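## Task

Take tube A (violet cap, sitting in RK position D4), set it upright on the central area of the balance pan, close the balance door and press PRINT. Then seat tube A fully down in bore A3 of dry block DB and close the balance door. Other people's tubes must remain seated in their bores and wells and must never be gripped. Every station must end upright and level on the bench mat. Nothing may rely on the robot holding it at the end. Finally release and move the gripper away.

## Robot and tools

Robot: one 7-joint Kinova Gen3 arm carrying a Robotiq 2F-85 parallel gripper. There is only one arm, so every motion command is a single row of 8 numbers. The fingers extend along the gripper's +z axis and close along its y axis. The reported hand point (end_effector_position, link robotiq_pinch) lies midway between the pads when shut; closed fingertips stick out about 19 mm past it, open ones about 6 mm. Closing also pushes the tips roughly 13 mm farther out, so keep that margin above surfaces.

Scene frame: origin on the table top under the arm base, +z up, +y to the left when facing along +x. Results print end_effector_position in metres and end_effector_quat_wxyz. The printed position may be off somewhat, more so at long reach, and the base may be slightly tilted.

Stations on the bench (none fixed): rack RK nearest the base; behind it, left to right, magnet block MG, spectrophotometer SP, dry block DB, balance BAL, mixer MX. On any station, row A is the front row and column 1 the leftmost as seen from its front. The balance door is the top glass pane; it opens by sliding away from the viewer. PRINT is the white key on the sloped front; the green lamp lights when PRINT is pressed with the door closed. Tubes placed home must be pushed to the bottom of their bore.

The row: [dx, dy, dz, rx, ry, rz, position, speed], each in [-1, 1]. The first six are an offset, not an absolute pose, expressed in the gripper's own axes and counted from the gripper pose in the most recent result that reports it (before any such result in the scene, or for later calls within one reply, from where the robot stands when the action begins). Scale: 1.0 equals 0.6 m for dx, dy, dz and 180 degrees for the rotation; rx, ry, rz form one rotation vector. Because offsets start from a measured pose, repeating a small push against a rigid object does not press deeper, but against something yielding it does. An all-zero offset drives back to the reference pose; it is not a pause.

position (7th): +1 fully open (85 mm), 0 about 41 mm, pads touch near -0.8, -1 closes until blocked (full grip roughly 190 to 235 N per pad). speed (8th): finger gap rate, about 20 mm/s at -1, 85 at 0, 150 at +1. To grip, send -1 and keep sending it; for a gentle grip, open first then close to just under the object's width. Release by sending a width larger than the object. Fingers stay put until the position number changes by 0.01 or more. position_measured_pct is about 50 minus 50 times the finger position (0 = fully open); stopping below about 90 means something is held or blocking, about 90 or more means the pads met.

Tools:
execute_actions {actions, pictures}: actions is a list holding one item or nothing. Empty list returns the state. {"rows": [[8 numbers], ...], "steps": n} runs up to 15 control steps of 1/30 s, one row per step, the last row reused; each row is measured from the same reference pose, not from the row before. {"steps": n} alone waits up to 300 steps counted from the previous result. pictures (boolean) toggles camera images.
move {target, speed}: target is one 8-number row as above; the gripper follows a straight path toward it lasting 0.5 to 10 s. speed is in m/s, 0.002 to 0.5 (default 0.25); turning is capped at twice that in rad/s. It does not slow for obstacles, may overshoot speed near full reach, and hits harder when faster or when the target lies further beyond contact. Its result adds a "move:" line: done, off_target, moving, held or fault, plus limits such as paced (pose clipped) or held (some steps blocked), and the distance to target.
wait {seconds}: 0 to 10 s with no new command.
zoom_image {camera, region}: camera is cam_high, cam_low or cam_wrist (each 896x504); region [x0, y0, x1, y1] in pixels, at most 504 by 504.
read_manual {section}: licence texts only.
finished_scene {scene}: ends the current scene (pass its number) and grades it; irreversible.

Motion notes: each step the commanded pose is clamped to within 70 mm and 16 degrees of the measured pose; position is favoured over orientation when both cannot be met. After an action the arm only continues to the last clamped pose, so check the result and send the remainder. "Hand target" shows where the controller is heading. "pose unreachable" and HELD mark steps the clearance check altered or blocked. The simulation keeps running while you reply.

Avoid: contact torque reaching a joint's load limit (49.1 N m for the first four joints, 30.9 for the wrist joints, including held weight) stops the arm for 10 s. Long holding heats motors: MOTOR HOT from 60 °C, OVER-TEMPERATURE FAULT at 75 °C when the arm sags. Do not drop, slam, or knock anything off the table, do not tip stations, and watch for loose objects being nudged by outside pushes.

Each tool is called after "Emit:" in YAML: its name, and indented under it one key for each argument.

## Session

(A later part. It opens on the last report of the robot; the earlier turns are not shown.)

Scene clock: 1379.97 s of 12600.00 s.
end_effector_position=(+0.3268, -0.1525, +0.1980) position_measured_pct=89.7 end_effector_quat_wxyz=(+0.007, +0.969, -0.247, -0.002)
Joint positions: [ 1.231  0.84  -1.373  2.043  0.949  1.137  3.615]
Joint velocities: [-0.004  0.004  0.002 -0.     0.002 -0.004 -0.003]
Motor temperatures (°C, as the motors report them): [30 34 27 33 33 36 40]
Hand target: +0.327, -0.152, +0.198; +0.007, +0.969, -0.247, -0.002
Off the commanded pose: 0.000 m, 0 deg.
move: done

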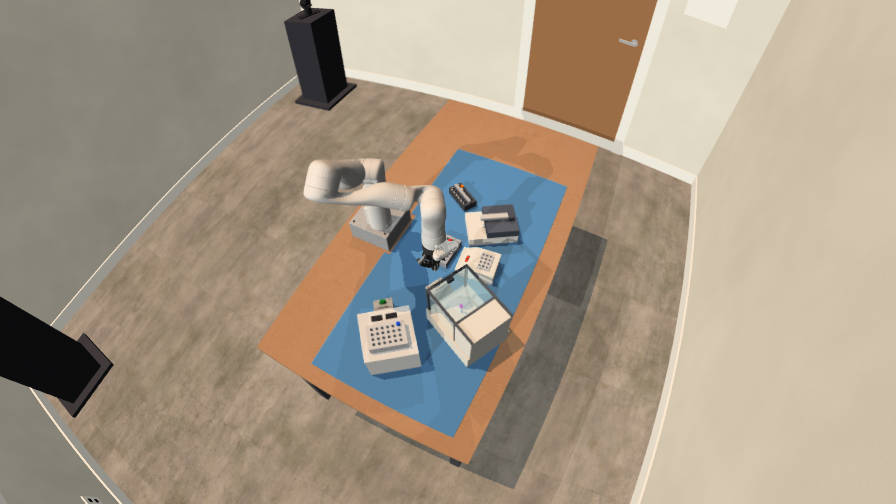

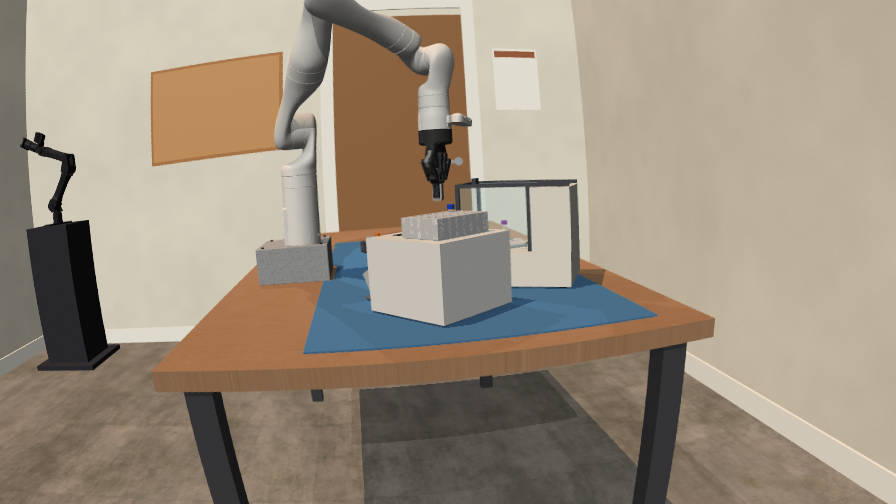

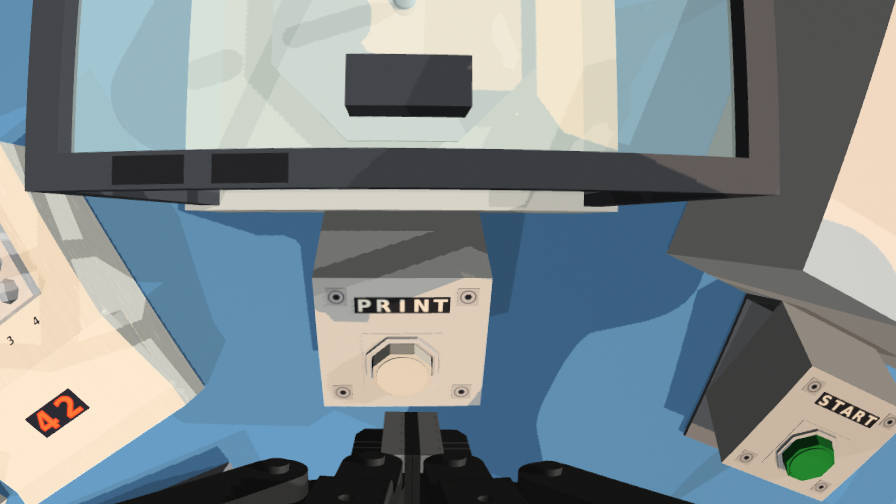

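Emit:
move:
  target: [-0.003,0,0.133,0,0,0,-0.8,0]
  speed: 0.06

Emit:
move:
  target: [0,0,0.02,0,0,0,-0.8,0]
  speed: 0.005

Scene clock: 1386.37 s of 12600.00 s.
end_effector_position=(+0.3248, -0.1528, +0.1186) position_measured_pct=89.7 end_effector_quat_wxyz=(+0.007, +0.969, -0.248, -0.002)
Joint positions: [ 1.143  0.974 -1.207  2.118  1.173  1.012  3.461]
Joint velocities: [-0.004  0.005  0.002  0.001  0.004 -0.002 -0.002]
Motor temperatures (°C, as the motors report them): [30 34 27 33 33 36 40]
Hand target: +0.325, -0.153, +0.118; +0.007, +0.969, -0.247, -0.002
Off the commanded pose: 0.000 m, 0 deg.
move: done

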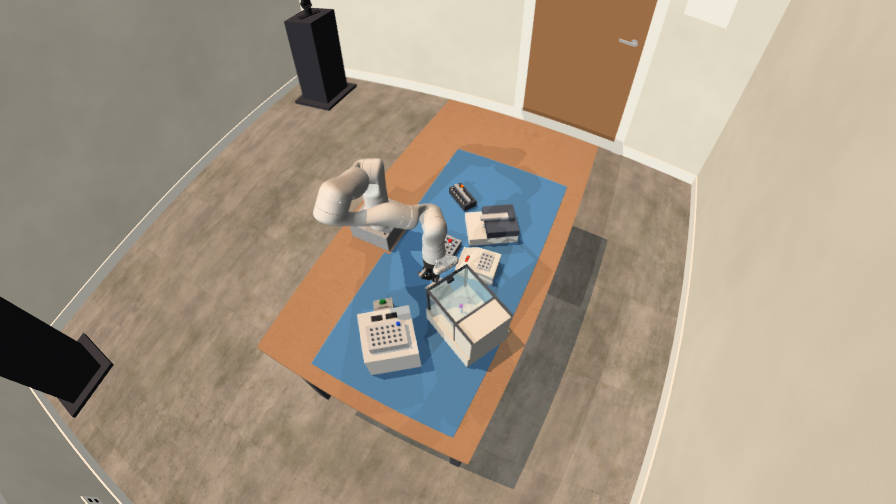

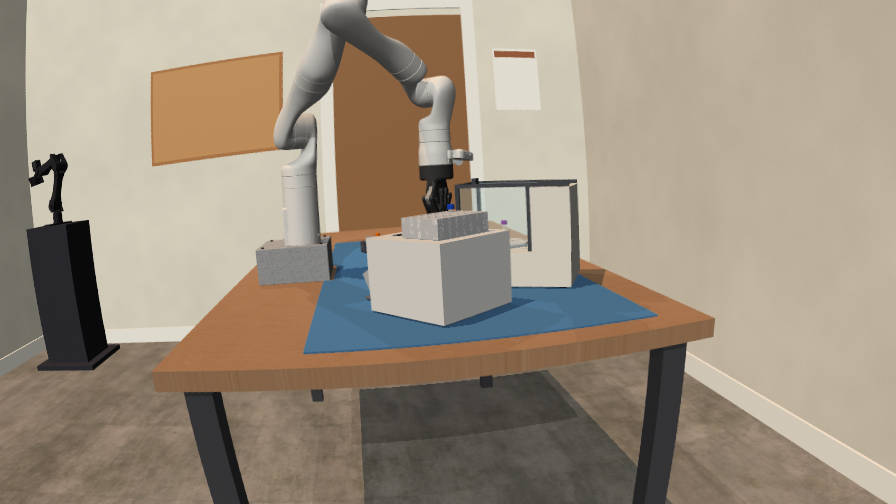

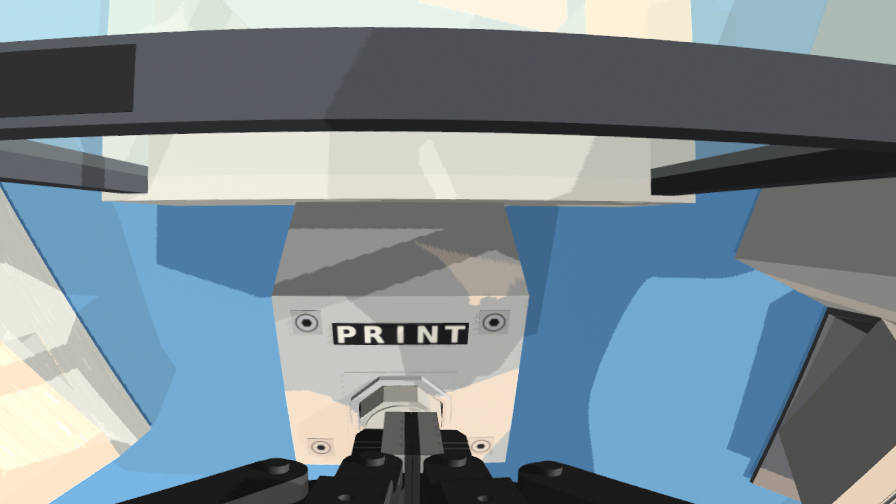

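Scene clock: 1389.00 s of 12600.00 s.
end_effector_position=(+0.3247, -0.1530, +0.1066) position_measured_pct=89.7 end_effector_quat_wxyz=(+0.007, +0.969, -0.248, -0.002)
Joint positions: [ 1.13   0.997 -1.182  2.124  1.21   0.997  3.438]
Joint velocities: [-0.001  0.001  0.001  0.     0.    -0.001 -0.001]
Motor temperatures (°C, as the motors report them): [30 34 27 33 33 36 40]
Hand target: +0.325, -0.153, +0.107; +0.007, +0.969, -0.248, -0.002
Off the commanded pose: 0.000 m, 0 deg.
move: done

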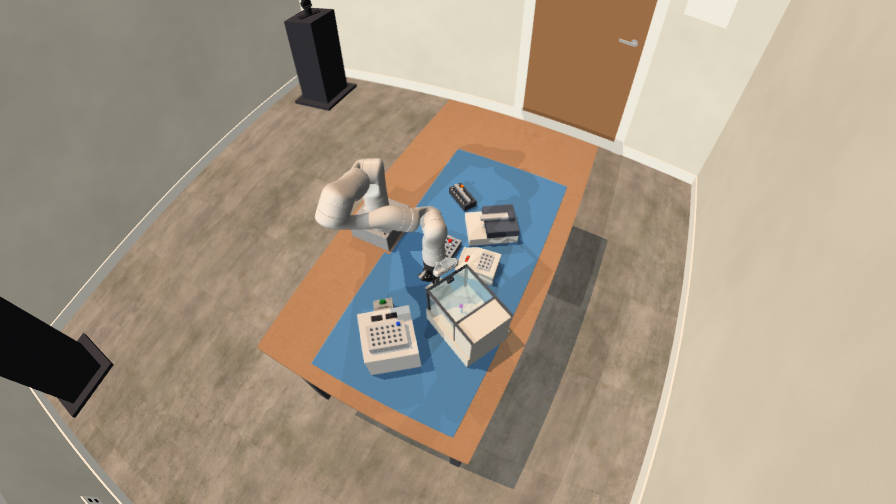

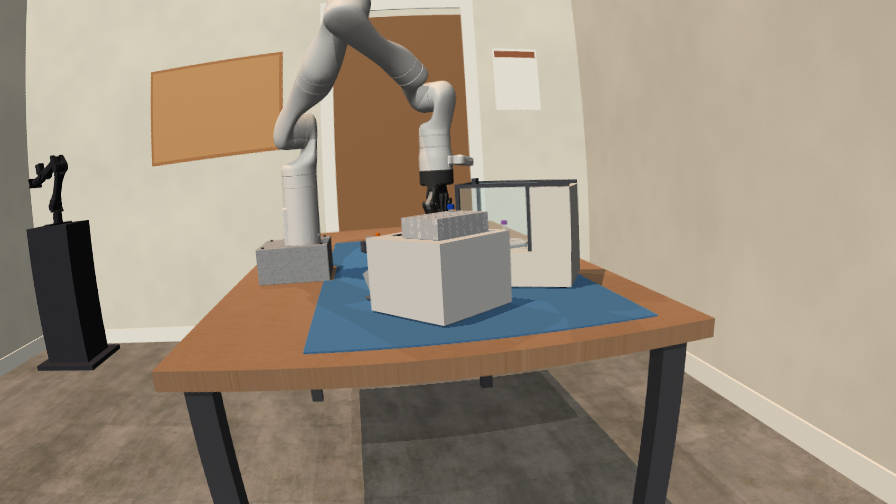

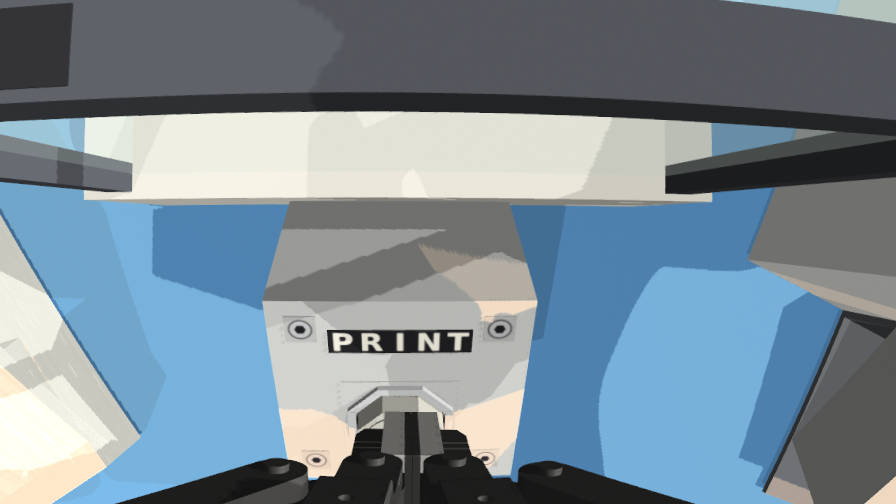

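Emit:
move:
  target: [0,0,0.006,0,0,0,-0.8,0]
  speed: 0.003

Emit:
zoom_image:
  camera: "cam_high"
  region: [400,240,540,340]

Scene clock: 1393.00 s of 12600.00 s.
end_effector_position=(+0.3247, -0.1531, +0.1031) position_measured_pct=89.7 end_effector_quat_wxyz=(+0.007, +0.969, -0.248, -0.002)
Joint positions: [ 1.126  1.004 -1.175  2.125  1.221  0.993  3.43 ]
Joint velocities: [-0.     0.001 -0.001 -0.     0.001 -0.001 -0.001]
Motor temperatures (°C, as the motors report them): [30 34 27 33 33 36 40]
Hand target: +0.325, -0.153, +0.103; +0.007, +0.969, -0.248, -0.002
Off the commanded pose: 0.000 m, 0 deg.
move: done

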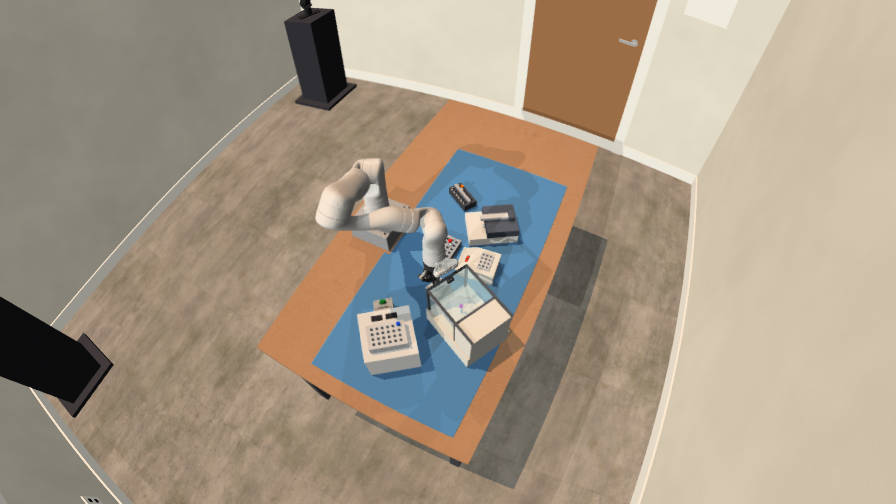

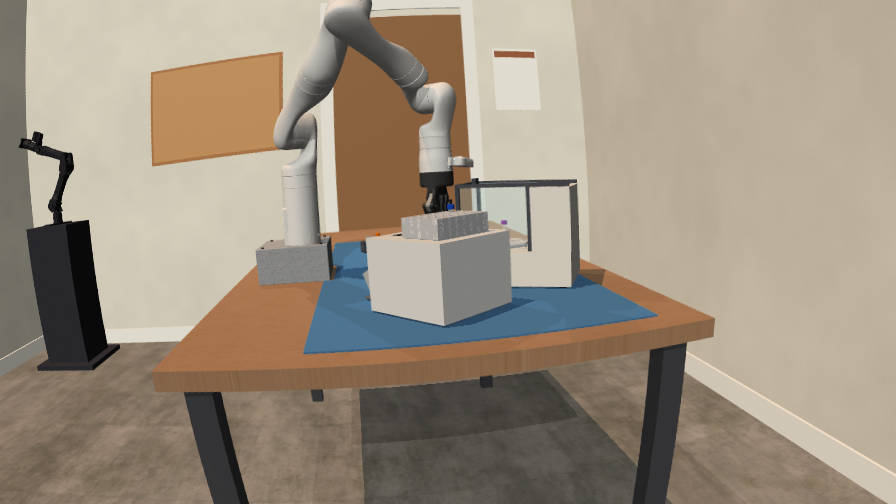

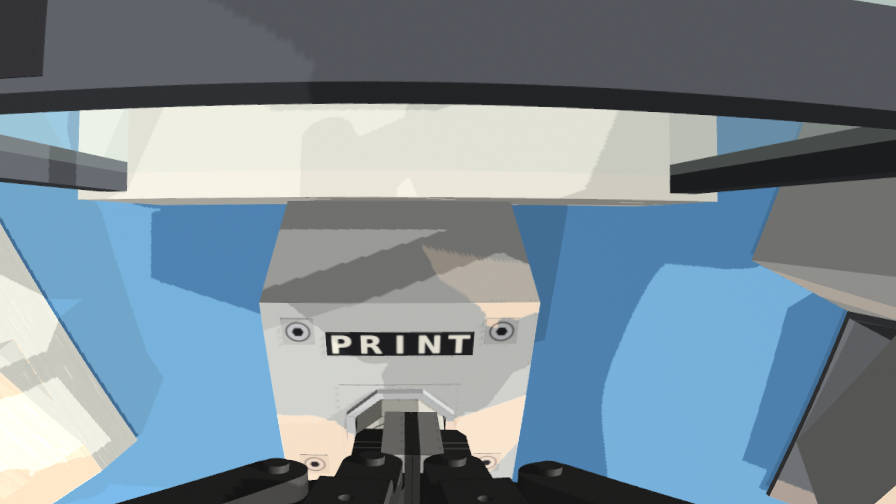

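Region (400, 240, 540, 340) of cam_high's 896x504 image, scaled by 3.600, with more detail than that image has; it fills the top 360 rows of this view, and the rest is white.

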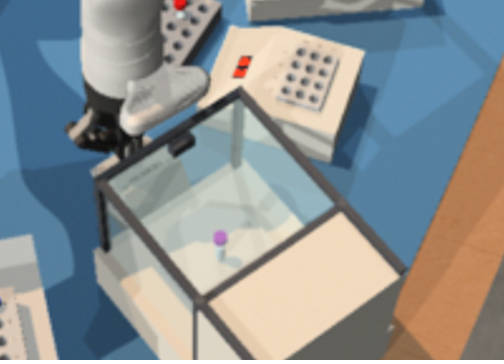

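Emit:
move:
  target: [0,0,0.005,0,0,0,-0.8,0]
  speed: 0.003

Emit:
zoom_image:
  camera: "cam_high"
  region: [400,240,540,340]

Scene clock: 1399.53 s of 12600.00 s.
end_effector_position=(+0.3248, -0.1531, +0.1006) position_measured_pct=89.7 end_effector_quat_wxyz=(+0.007, +0.969, -0.248, -0.002)
Joint positions: [ 1.124  1.009 -1.169  2.126  1.23   0.99   3.425]
Joint velocities: [-0.     0.     0.002  0.002  0.001  0.     0.   ]
Motor temperatures (°C, as the motors report them): [30 34 27 33 33 36 40]
Hand target: +0.325, -0.153, +0.100; +0.007, +0.969, -0.248, -0.002
Off the commanded pose: 0.000 m, 0 deg.
move: done

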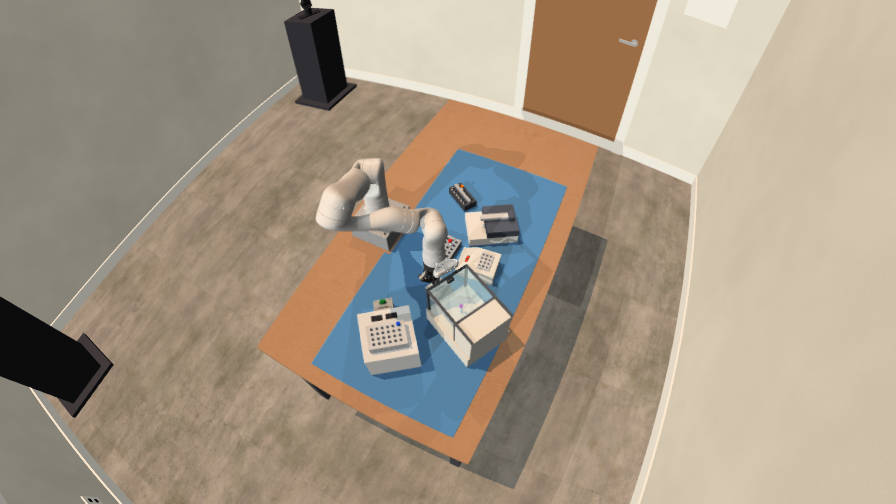

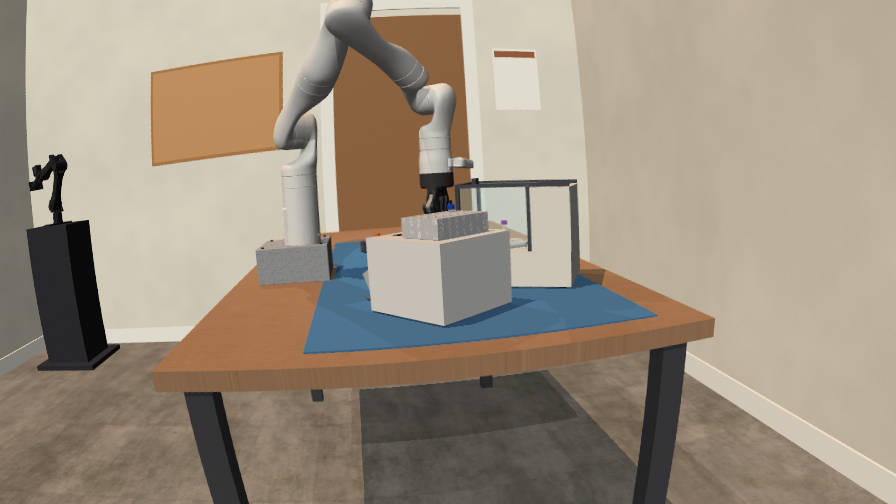

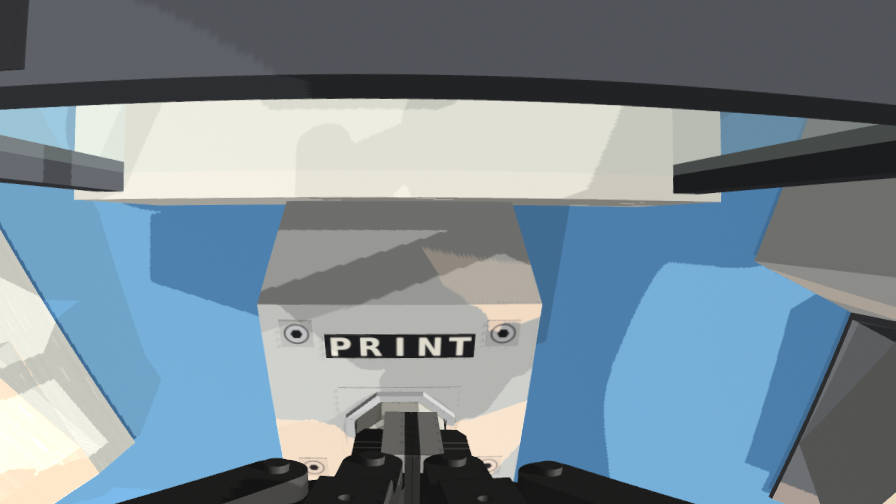

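Region (400, 240, 540, 340) of cam_high's 896x504 image, scaled by 3.600, with more detail than that image has; it fills the top 360 rows of this view, and the rest is white.

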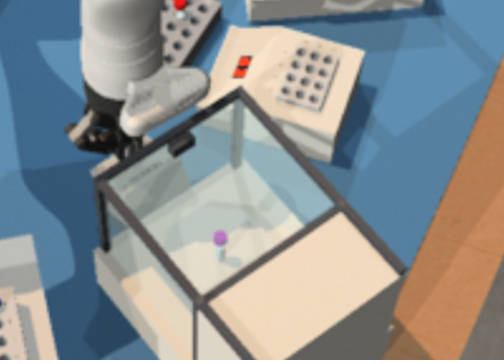

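Emit:
move:
  target: [0,0,0.005,0,0,0,-0.8,0]
  speed: 0.003

Emit:
zoom_image:
  camera: "cam_high"
  region: [400,240,540,340]

Scene clock: 1404.30 s of 12600.00 s.
end_effector_position=(+0.3257, -0.1535, +0.0986) position_measured_pct=89.7 end_effector_quat_wxyz=(+0.008, +0.969, -0.247, -0.000)
Joint positions: [ 1.121  1.013 -1.165  2.127  1.24   0.988  3.418]
Joint velocities: [-0.     0.001 -0.001  0.001  0.002 -0.    -0.   ]
Motor temperatures (°C, as the motors report them): [30 34 27 33 33 36 40]
Hand target: +0.325, -0.153, +0.098; +0.007, +0.969, -0.248, -0.002
Off the commanded pose: 0.001 m, 0 deg.
move: done

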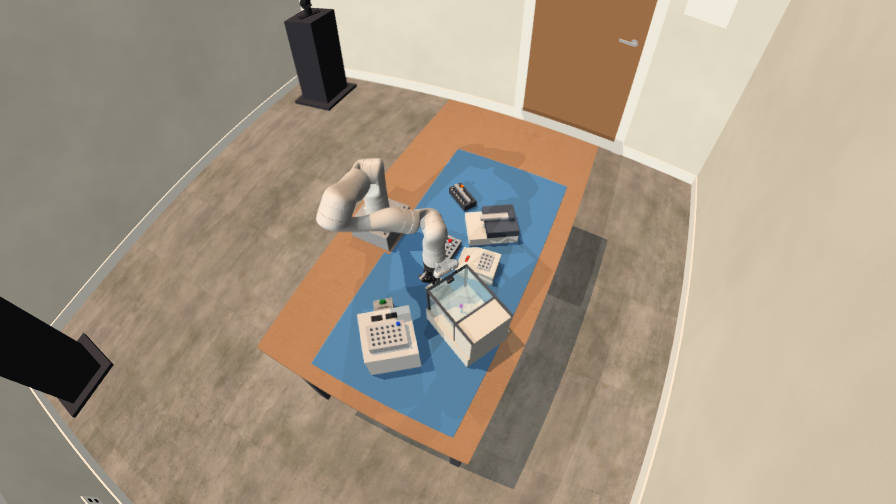

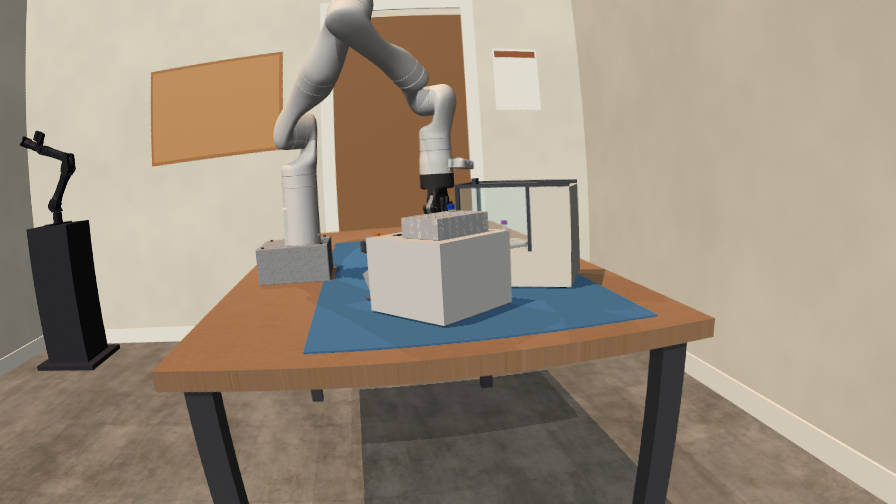

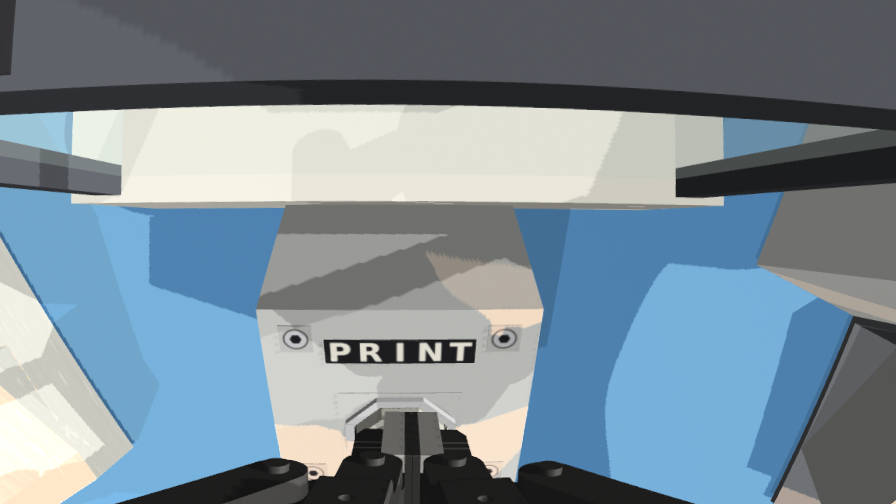

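Region (400, 240, 540, 340) of cam_high's 896x504 image, scaled by 3.600, with more detail than that image has; it fills the top 360 rows of this view, and the rest is white.

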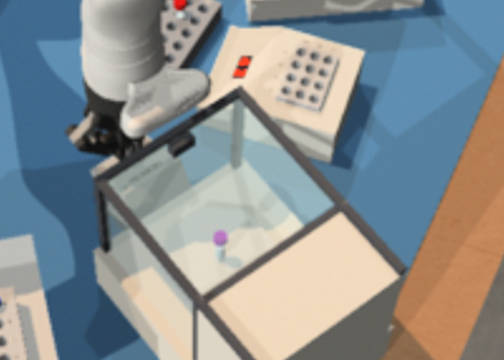

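Emit:
move:
  target: [-0.002,0,0.004,0,0,0,-0.8,0]
  speed: 0.003

Emit:
zoom_image:
  camera: "cam_high"
  region: [400,240,540,340]

Scene clock: 1410.47 s of 12600.00 s.
end_effector_position=(+0.3261, -0.1537, +0.0976) position_measured_pct=89.7 end_effector_quat_wxyz=(+0.009, +0.969, -0.247, +0.002)
Joint positions: [ 1.12   1.014 -1.163  2.13   1.249  0.985  3.41 ]
Joint velocities: [ 0.     0.001  0.    -0.     0.003  0.002 -0.   ]
Motor temperatures (°C, as the motors report them): [30 34 27 33 33 36 40]
Hand target: +0.325, -0.153, +0.096; +0.008, +0.969, -0.247, -0.000
Off the commanded pose: 0.002 m, 0 deg.
move: done

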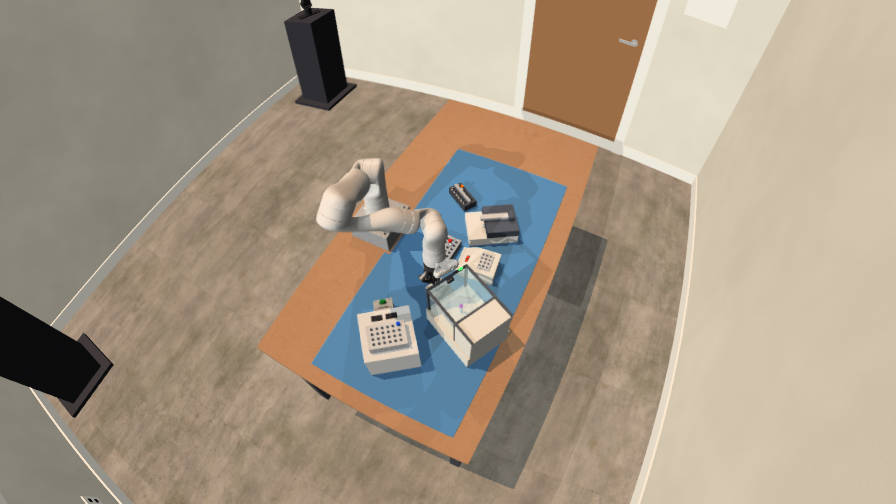

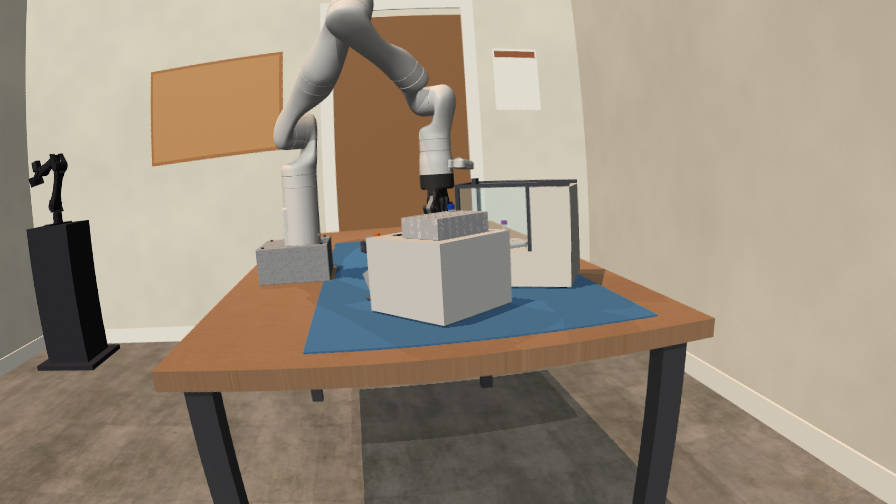

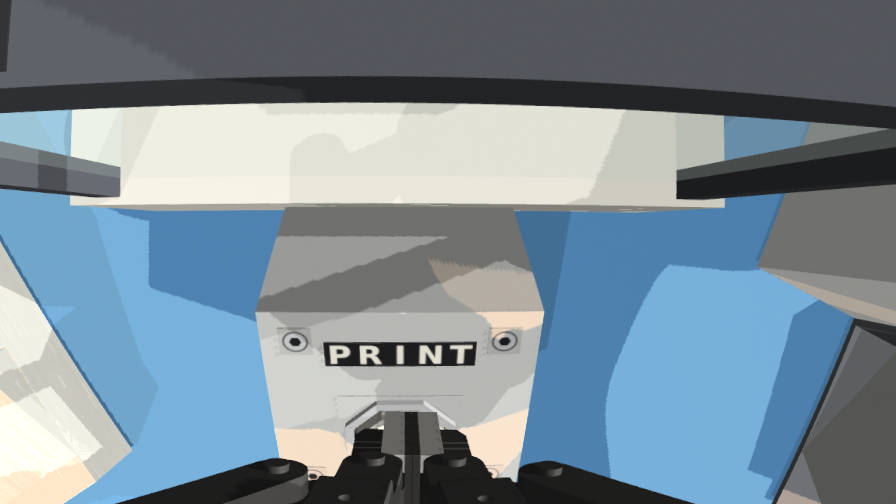

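Region (400, 240, 540, 340) of cam_high's 896x504 image, scaled by 3.600, with more detail than that image has; it fills the top 360 rows of this view, and the rest is white.

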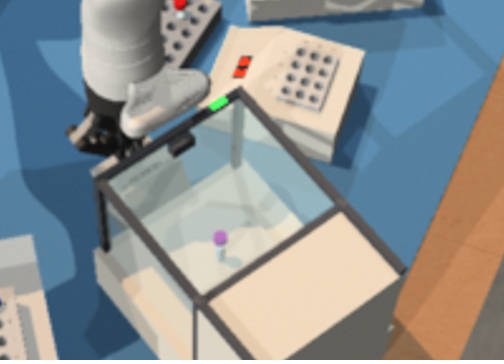

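Emit:
move:
  target: [0,0,-0.05,0,0,0,-0.8,0]
  speed: 0.03

Emit:
move:
  target: [0,0,-0.27,0,0,0.5,-0.2,0]
  speed: 0.1

Scene clock: 1427.47 s of 12600.00 s.
end_effector_position=(+0.3260, -0.1530, +0.1274) position_measured_pct=89.7 end_effector_quat_wxyz=(+0.009, +0.969, -0.247, +0.002)
Joint positions: [ 1.151  0.956 -1.225  2.117  1.156  1.02   3.47 ]
Joint velocities: [ 0.003 -0.003 -0.004 -0.002 -0.004  0.003  0.002]
Motor temperatures (°C, as the motors report them): [30 34 27 33 33 36 40]
Hand target: +0.326, -0.153, +0.128; +0.009, +0.969, -0.247, +0.002
Off the commanded pose: 0.000 m, 0 deg.
move: done

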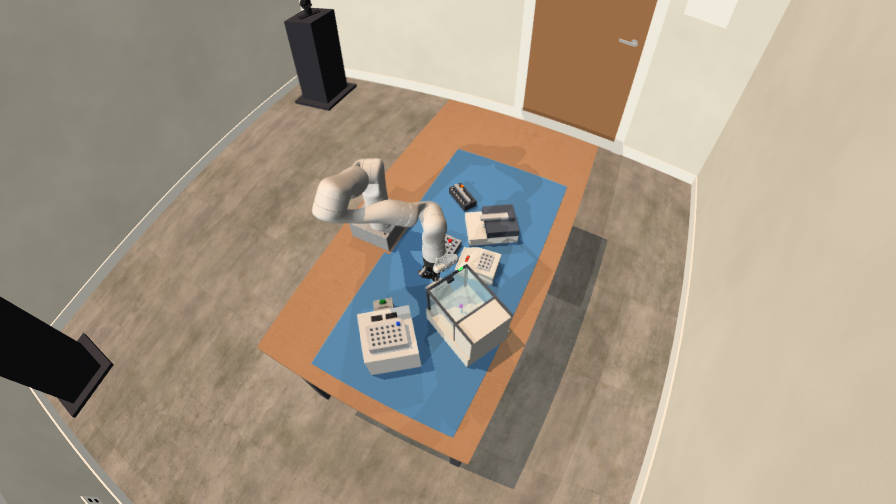

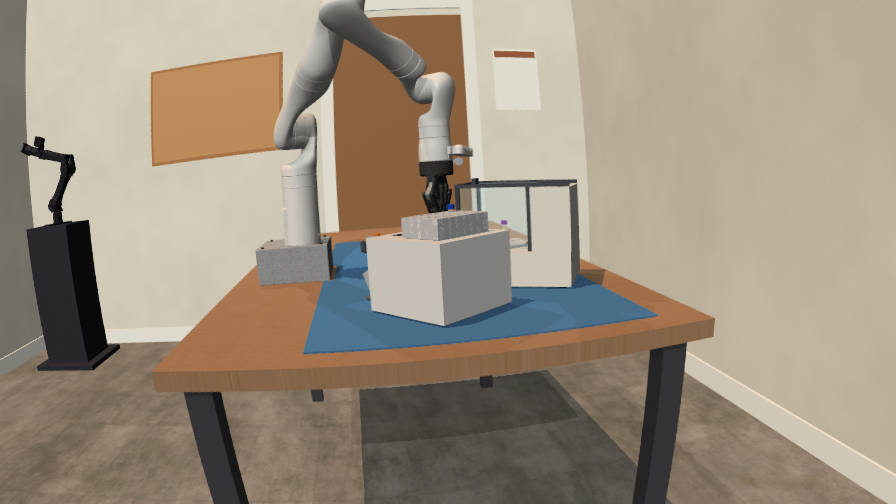

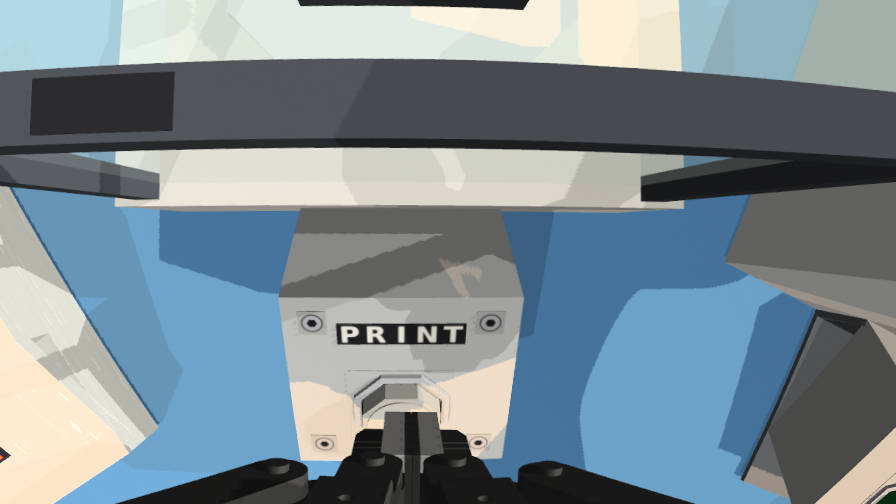

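Scene clock: 1435.63 s of 12600.00 s.
end_effector_position=(+0.3257, -0.1500, +0.2890) position_measured_pct=59.9 end_effector_quat_wxyz=(-0.005, -0.510, +0.860, -0.007)
Joint positions: [ 1.24   0.477 -1.218  1.919  0.521  1.109  2.444]
Joint velocities: [ 0.    -0.003  0.001 -0.    -0.002  0.002 -0.003]
Motor temperatures (°C, as the motors report them): [30 34 27 33 33 36 40]
Hand target: +0.326, -0.150, +0.289; -0.005, -0.510, +0.860, -0.007
Off the commanded pose: 0.001 m, 0 deg.
move: done

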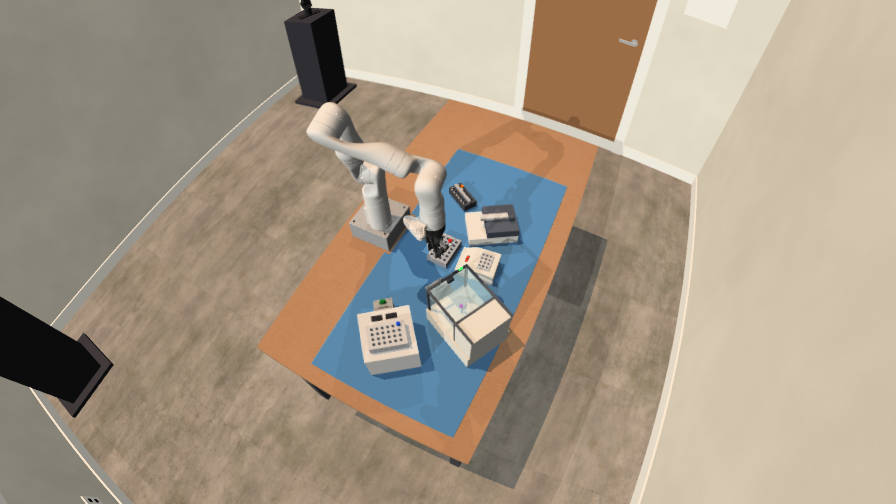

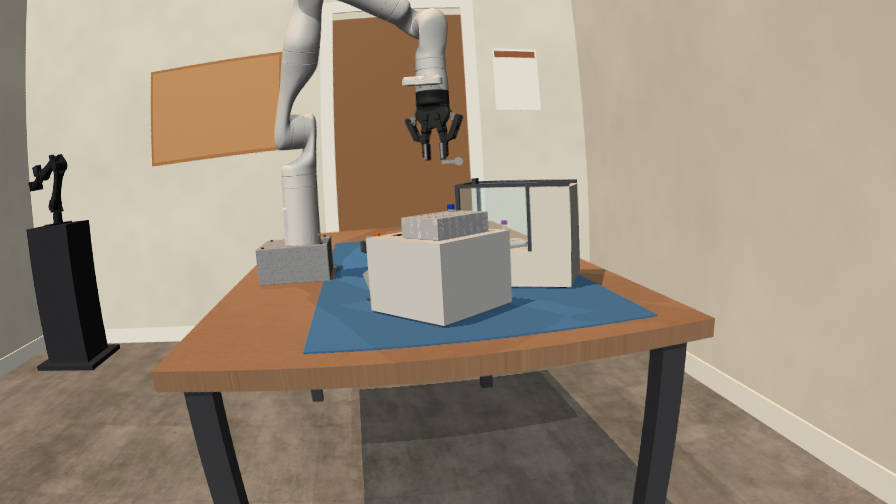

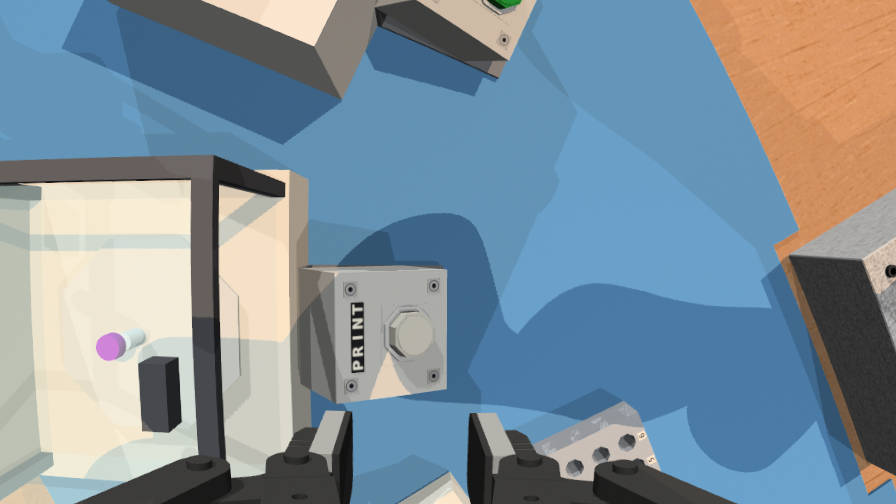

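Emit:
move:
  target: [-0.005,-0.152,0,0,0,0,-0.2,0]
  speed: 0.1

Scene clock: 1441.13 s of 12600.00 s.
end_effector_position=(+0.4073, -0.1911, +0.2901) position_measured_pct=59.9 end_effector_quat_wxyz=(-0.005, -0.510, +0.860, -0.007)
Joint positions: [ 1.057  0.649 -1.101  1.633  0.622  1.249  2.462]
Joint velocities: [-0.007  0.006  0.    -0.005  0.003  0.003  0.001]
Motor temperatures (°C, as the motors report them): [30 34 27 33 33 36 40]
Hand target: +0.407, -0.191, +0.290; -0.005, -0.510, +0.860, -0.007
Off the commanded pose: 0.001 m, 0 deg.
move: done

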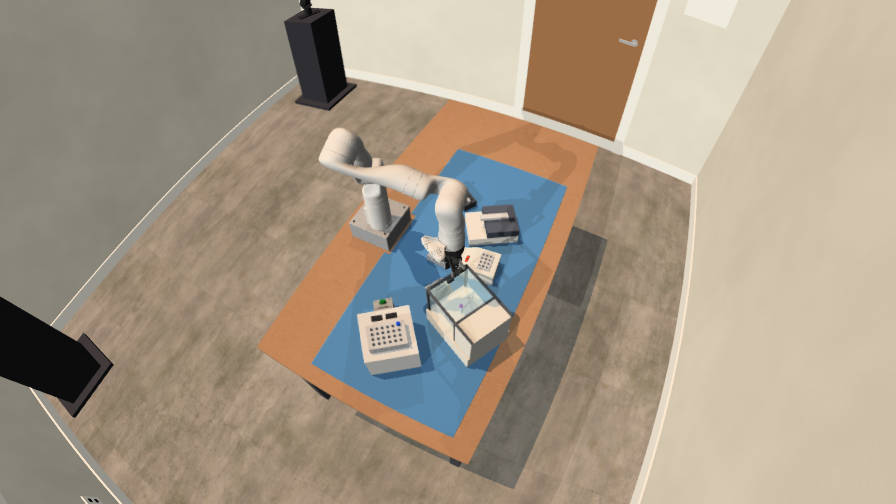

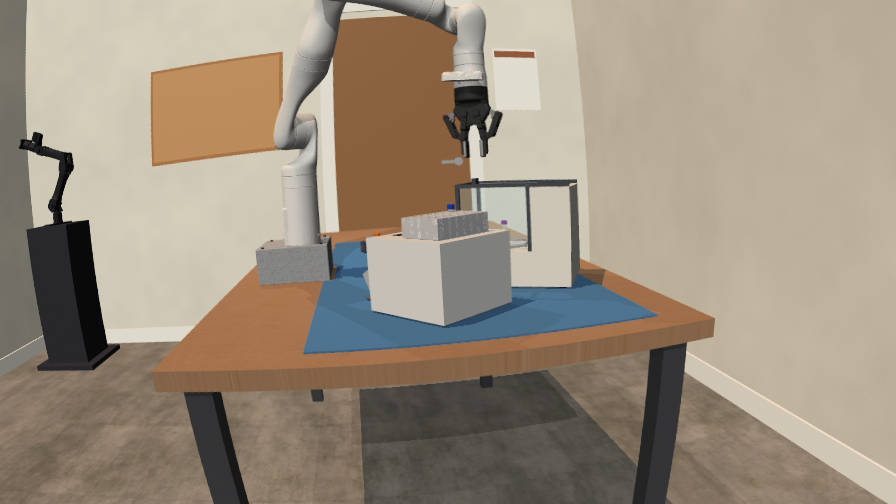

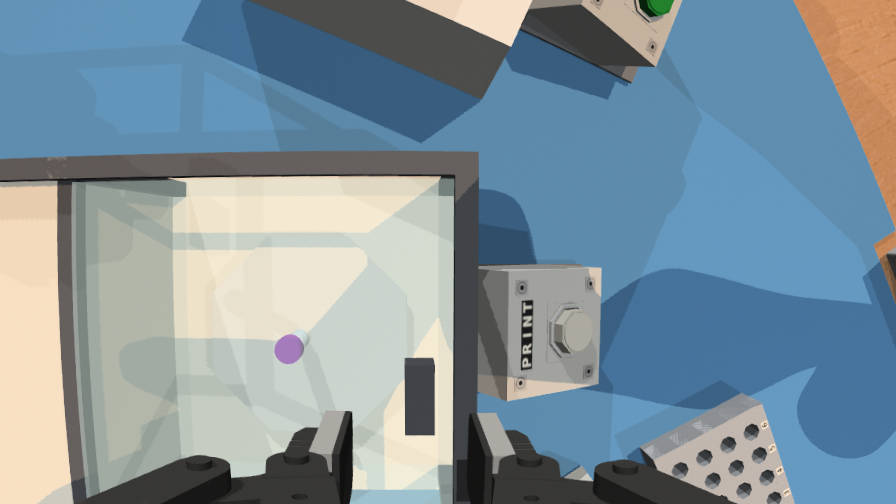

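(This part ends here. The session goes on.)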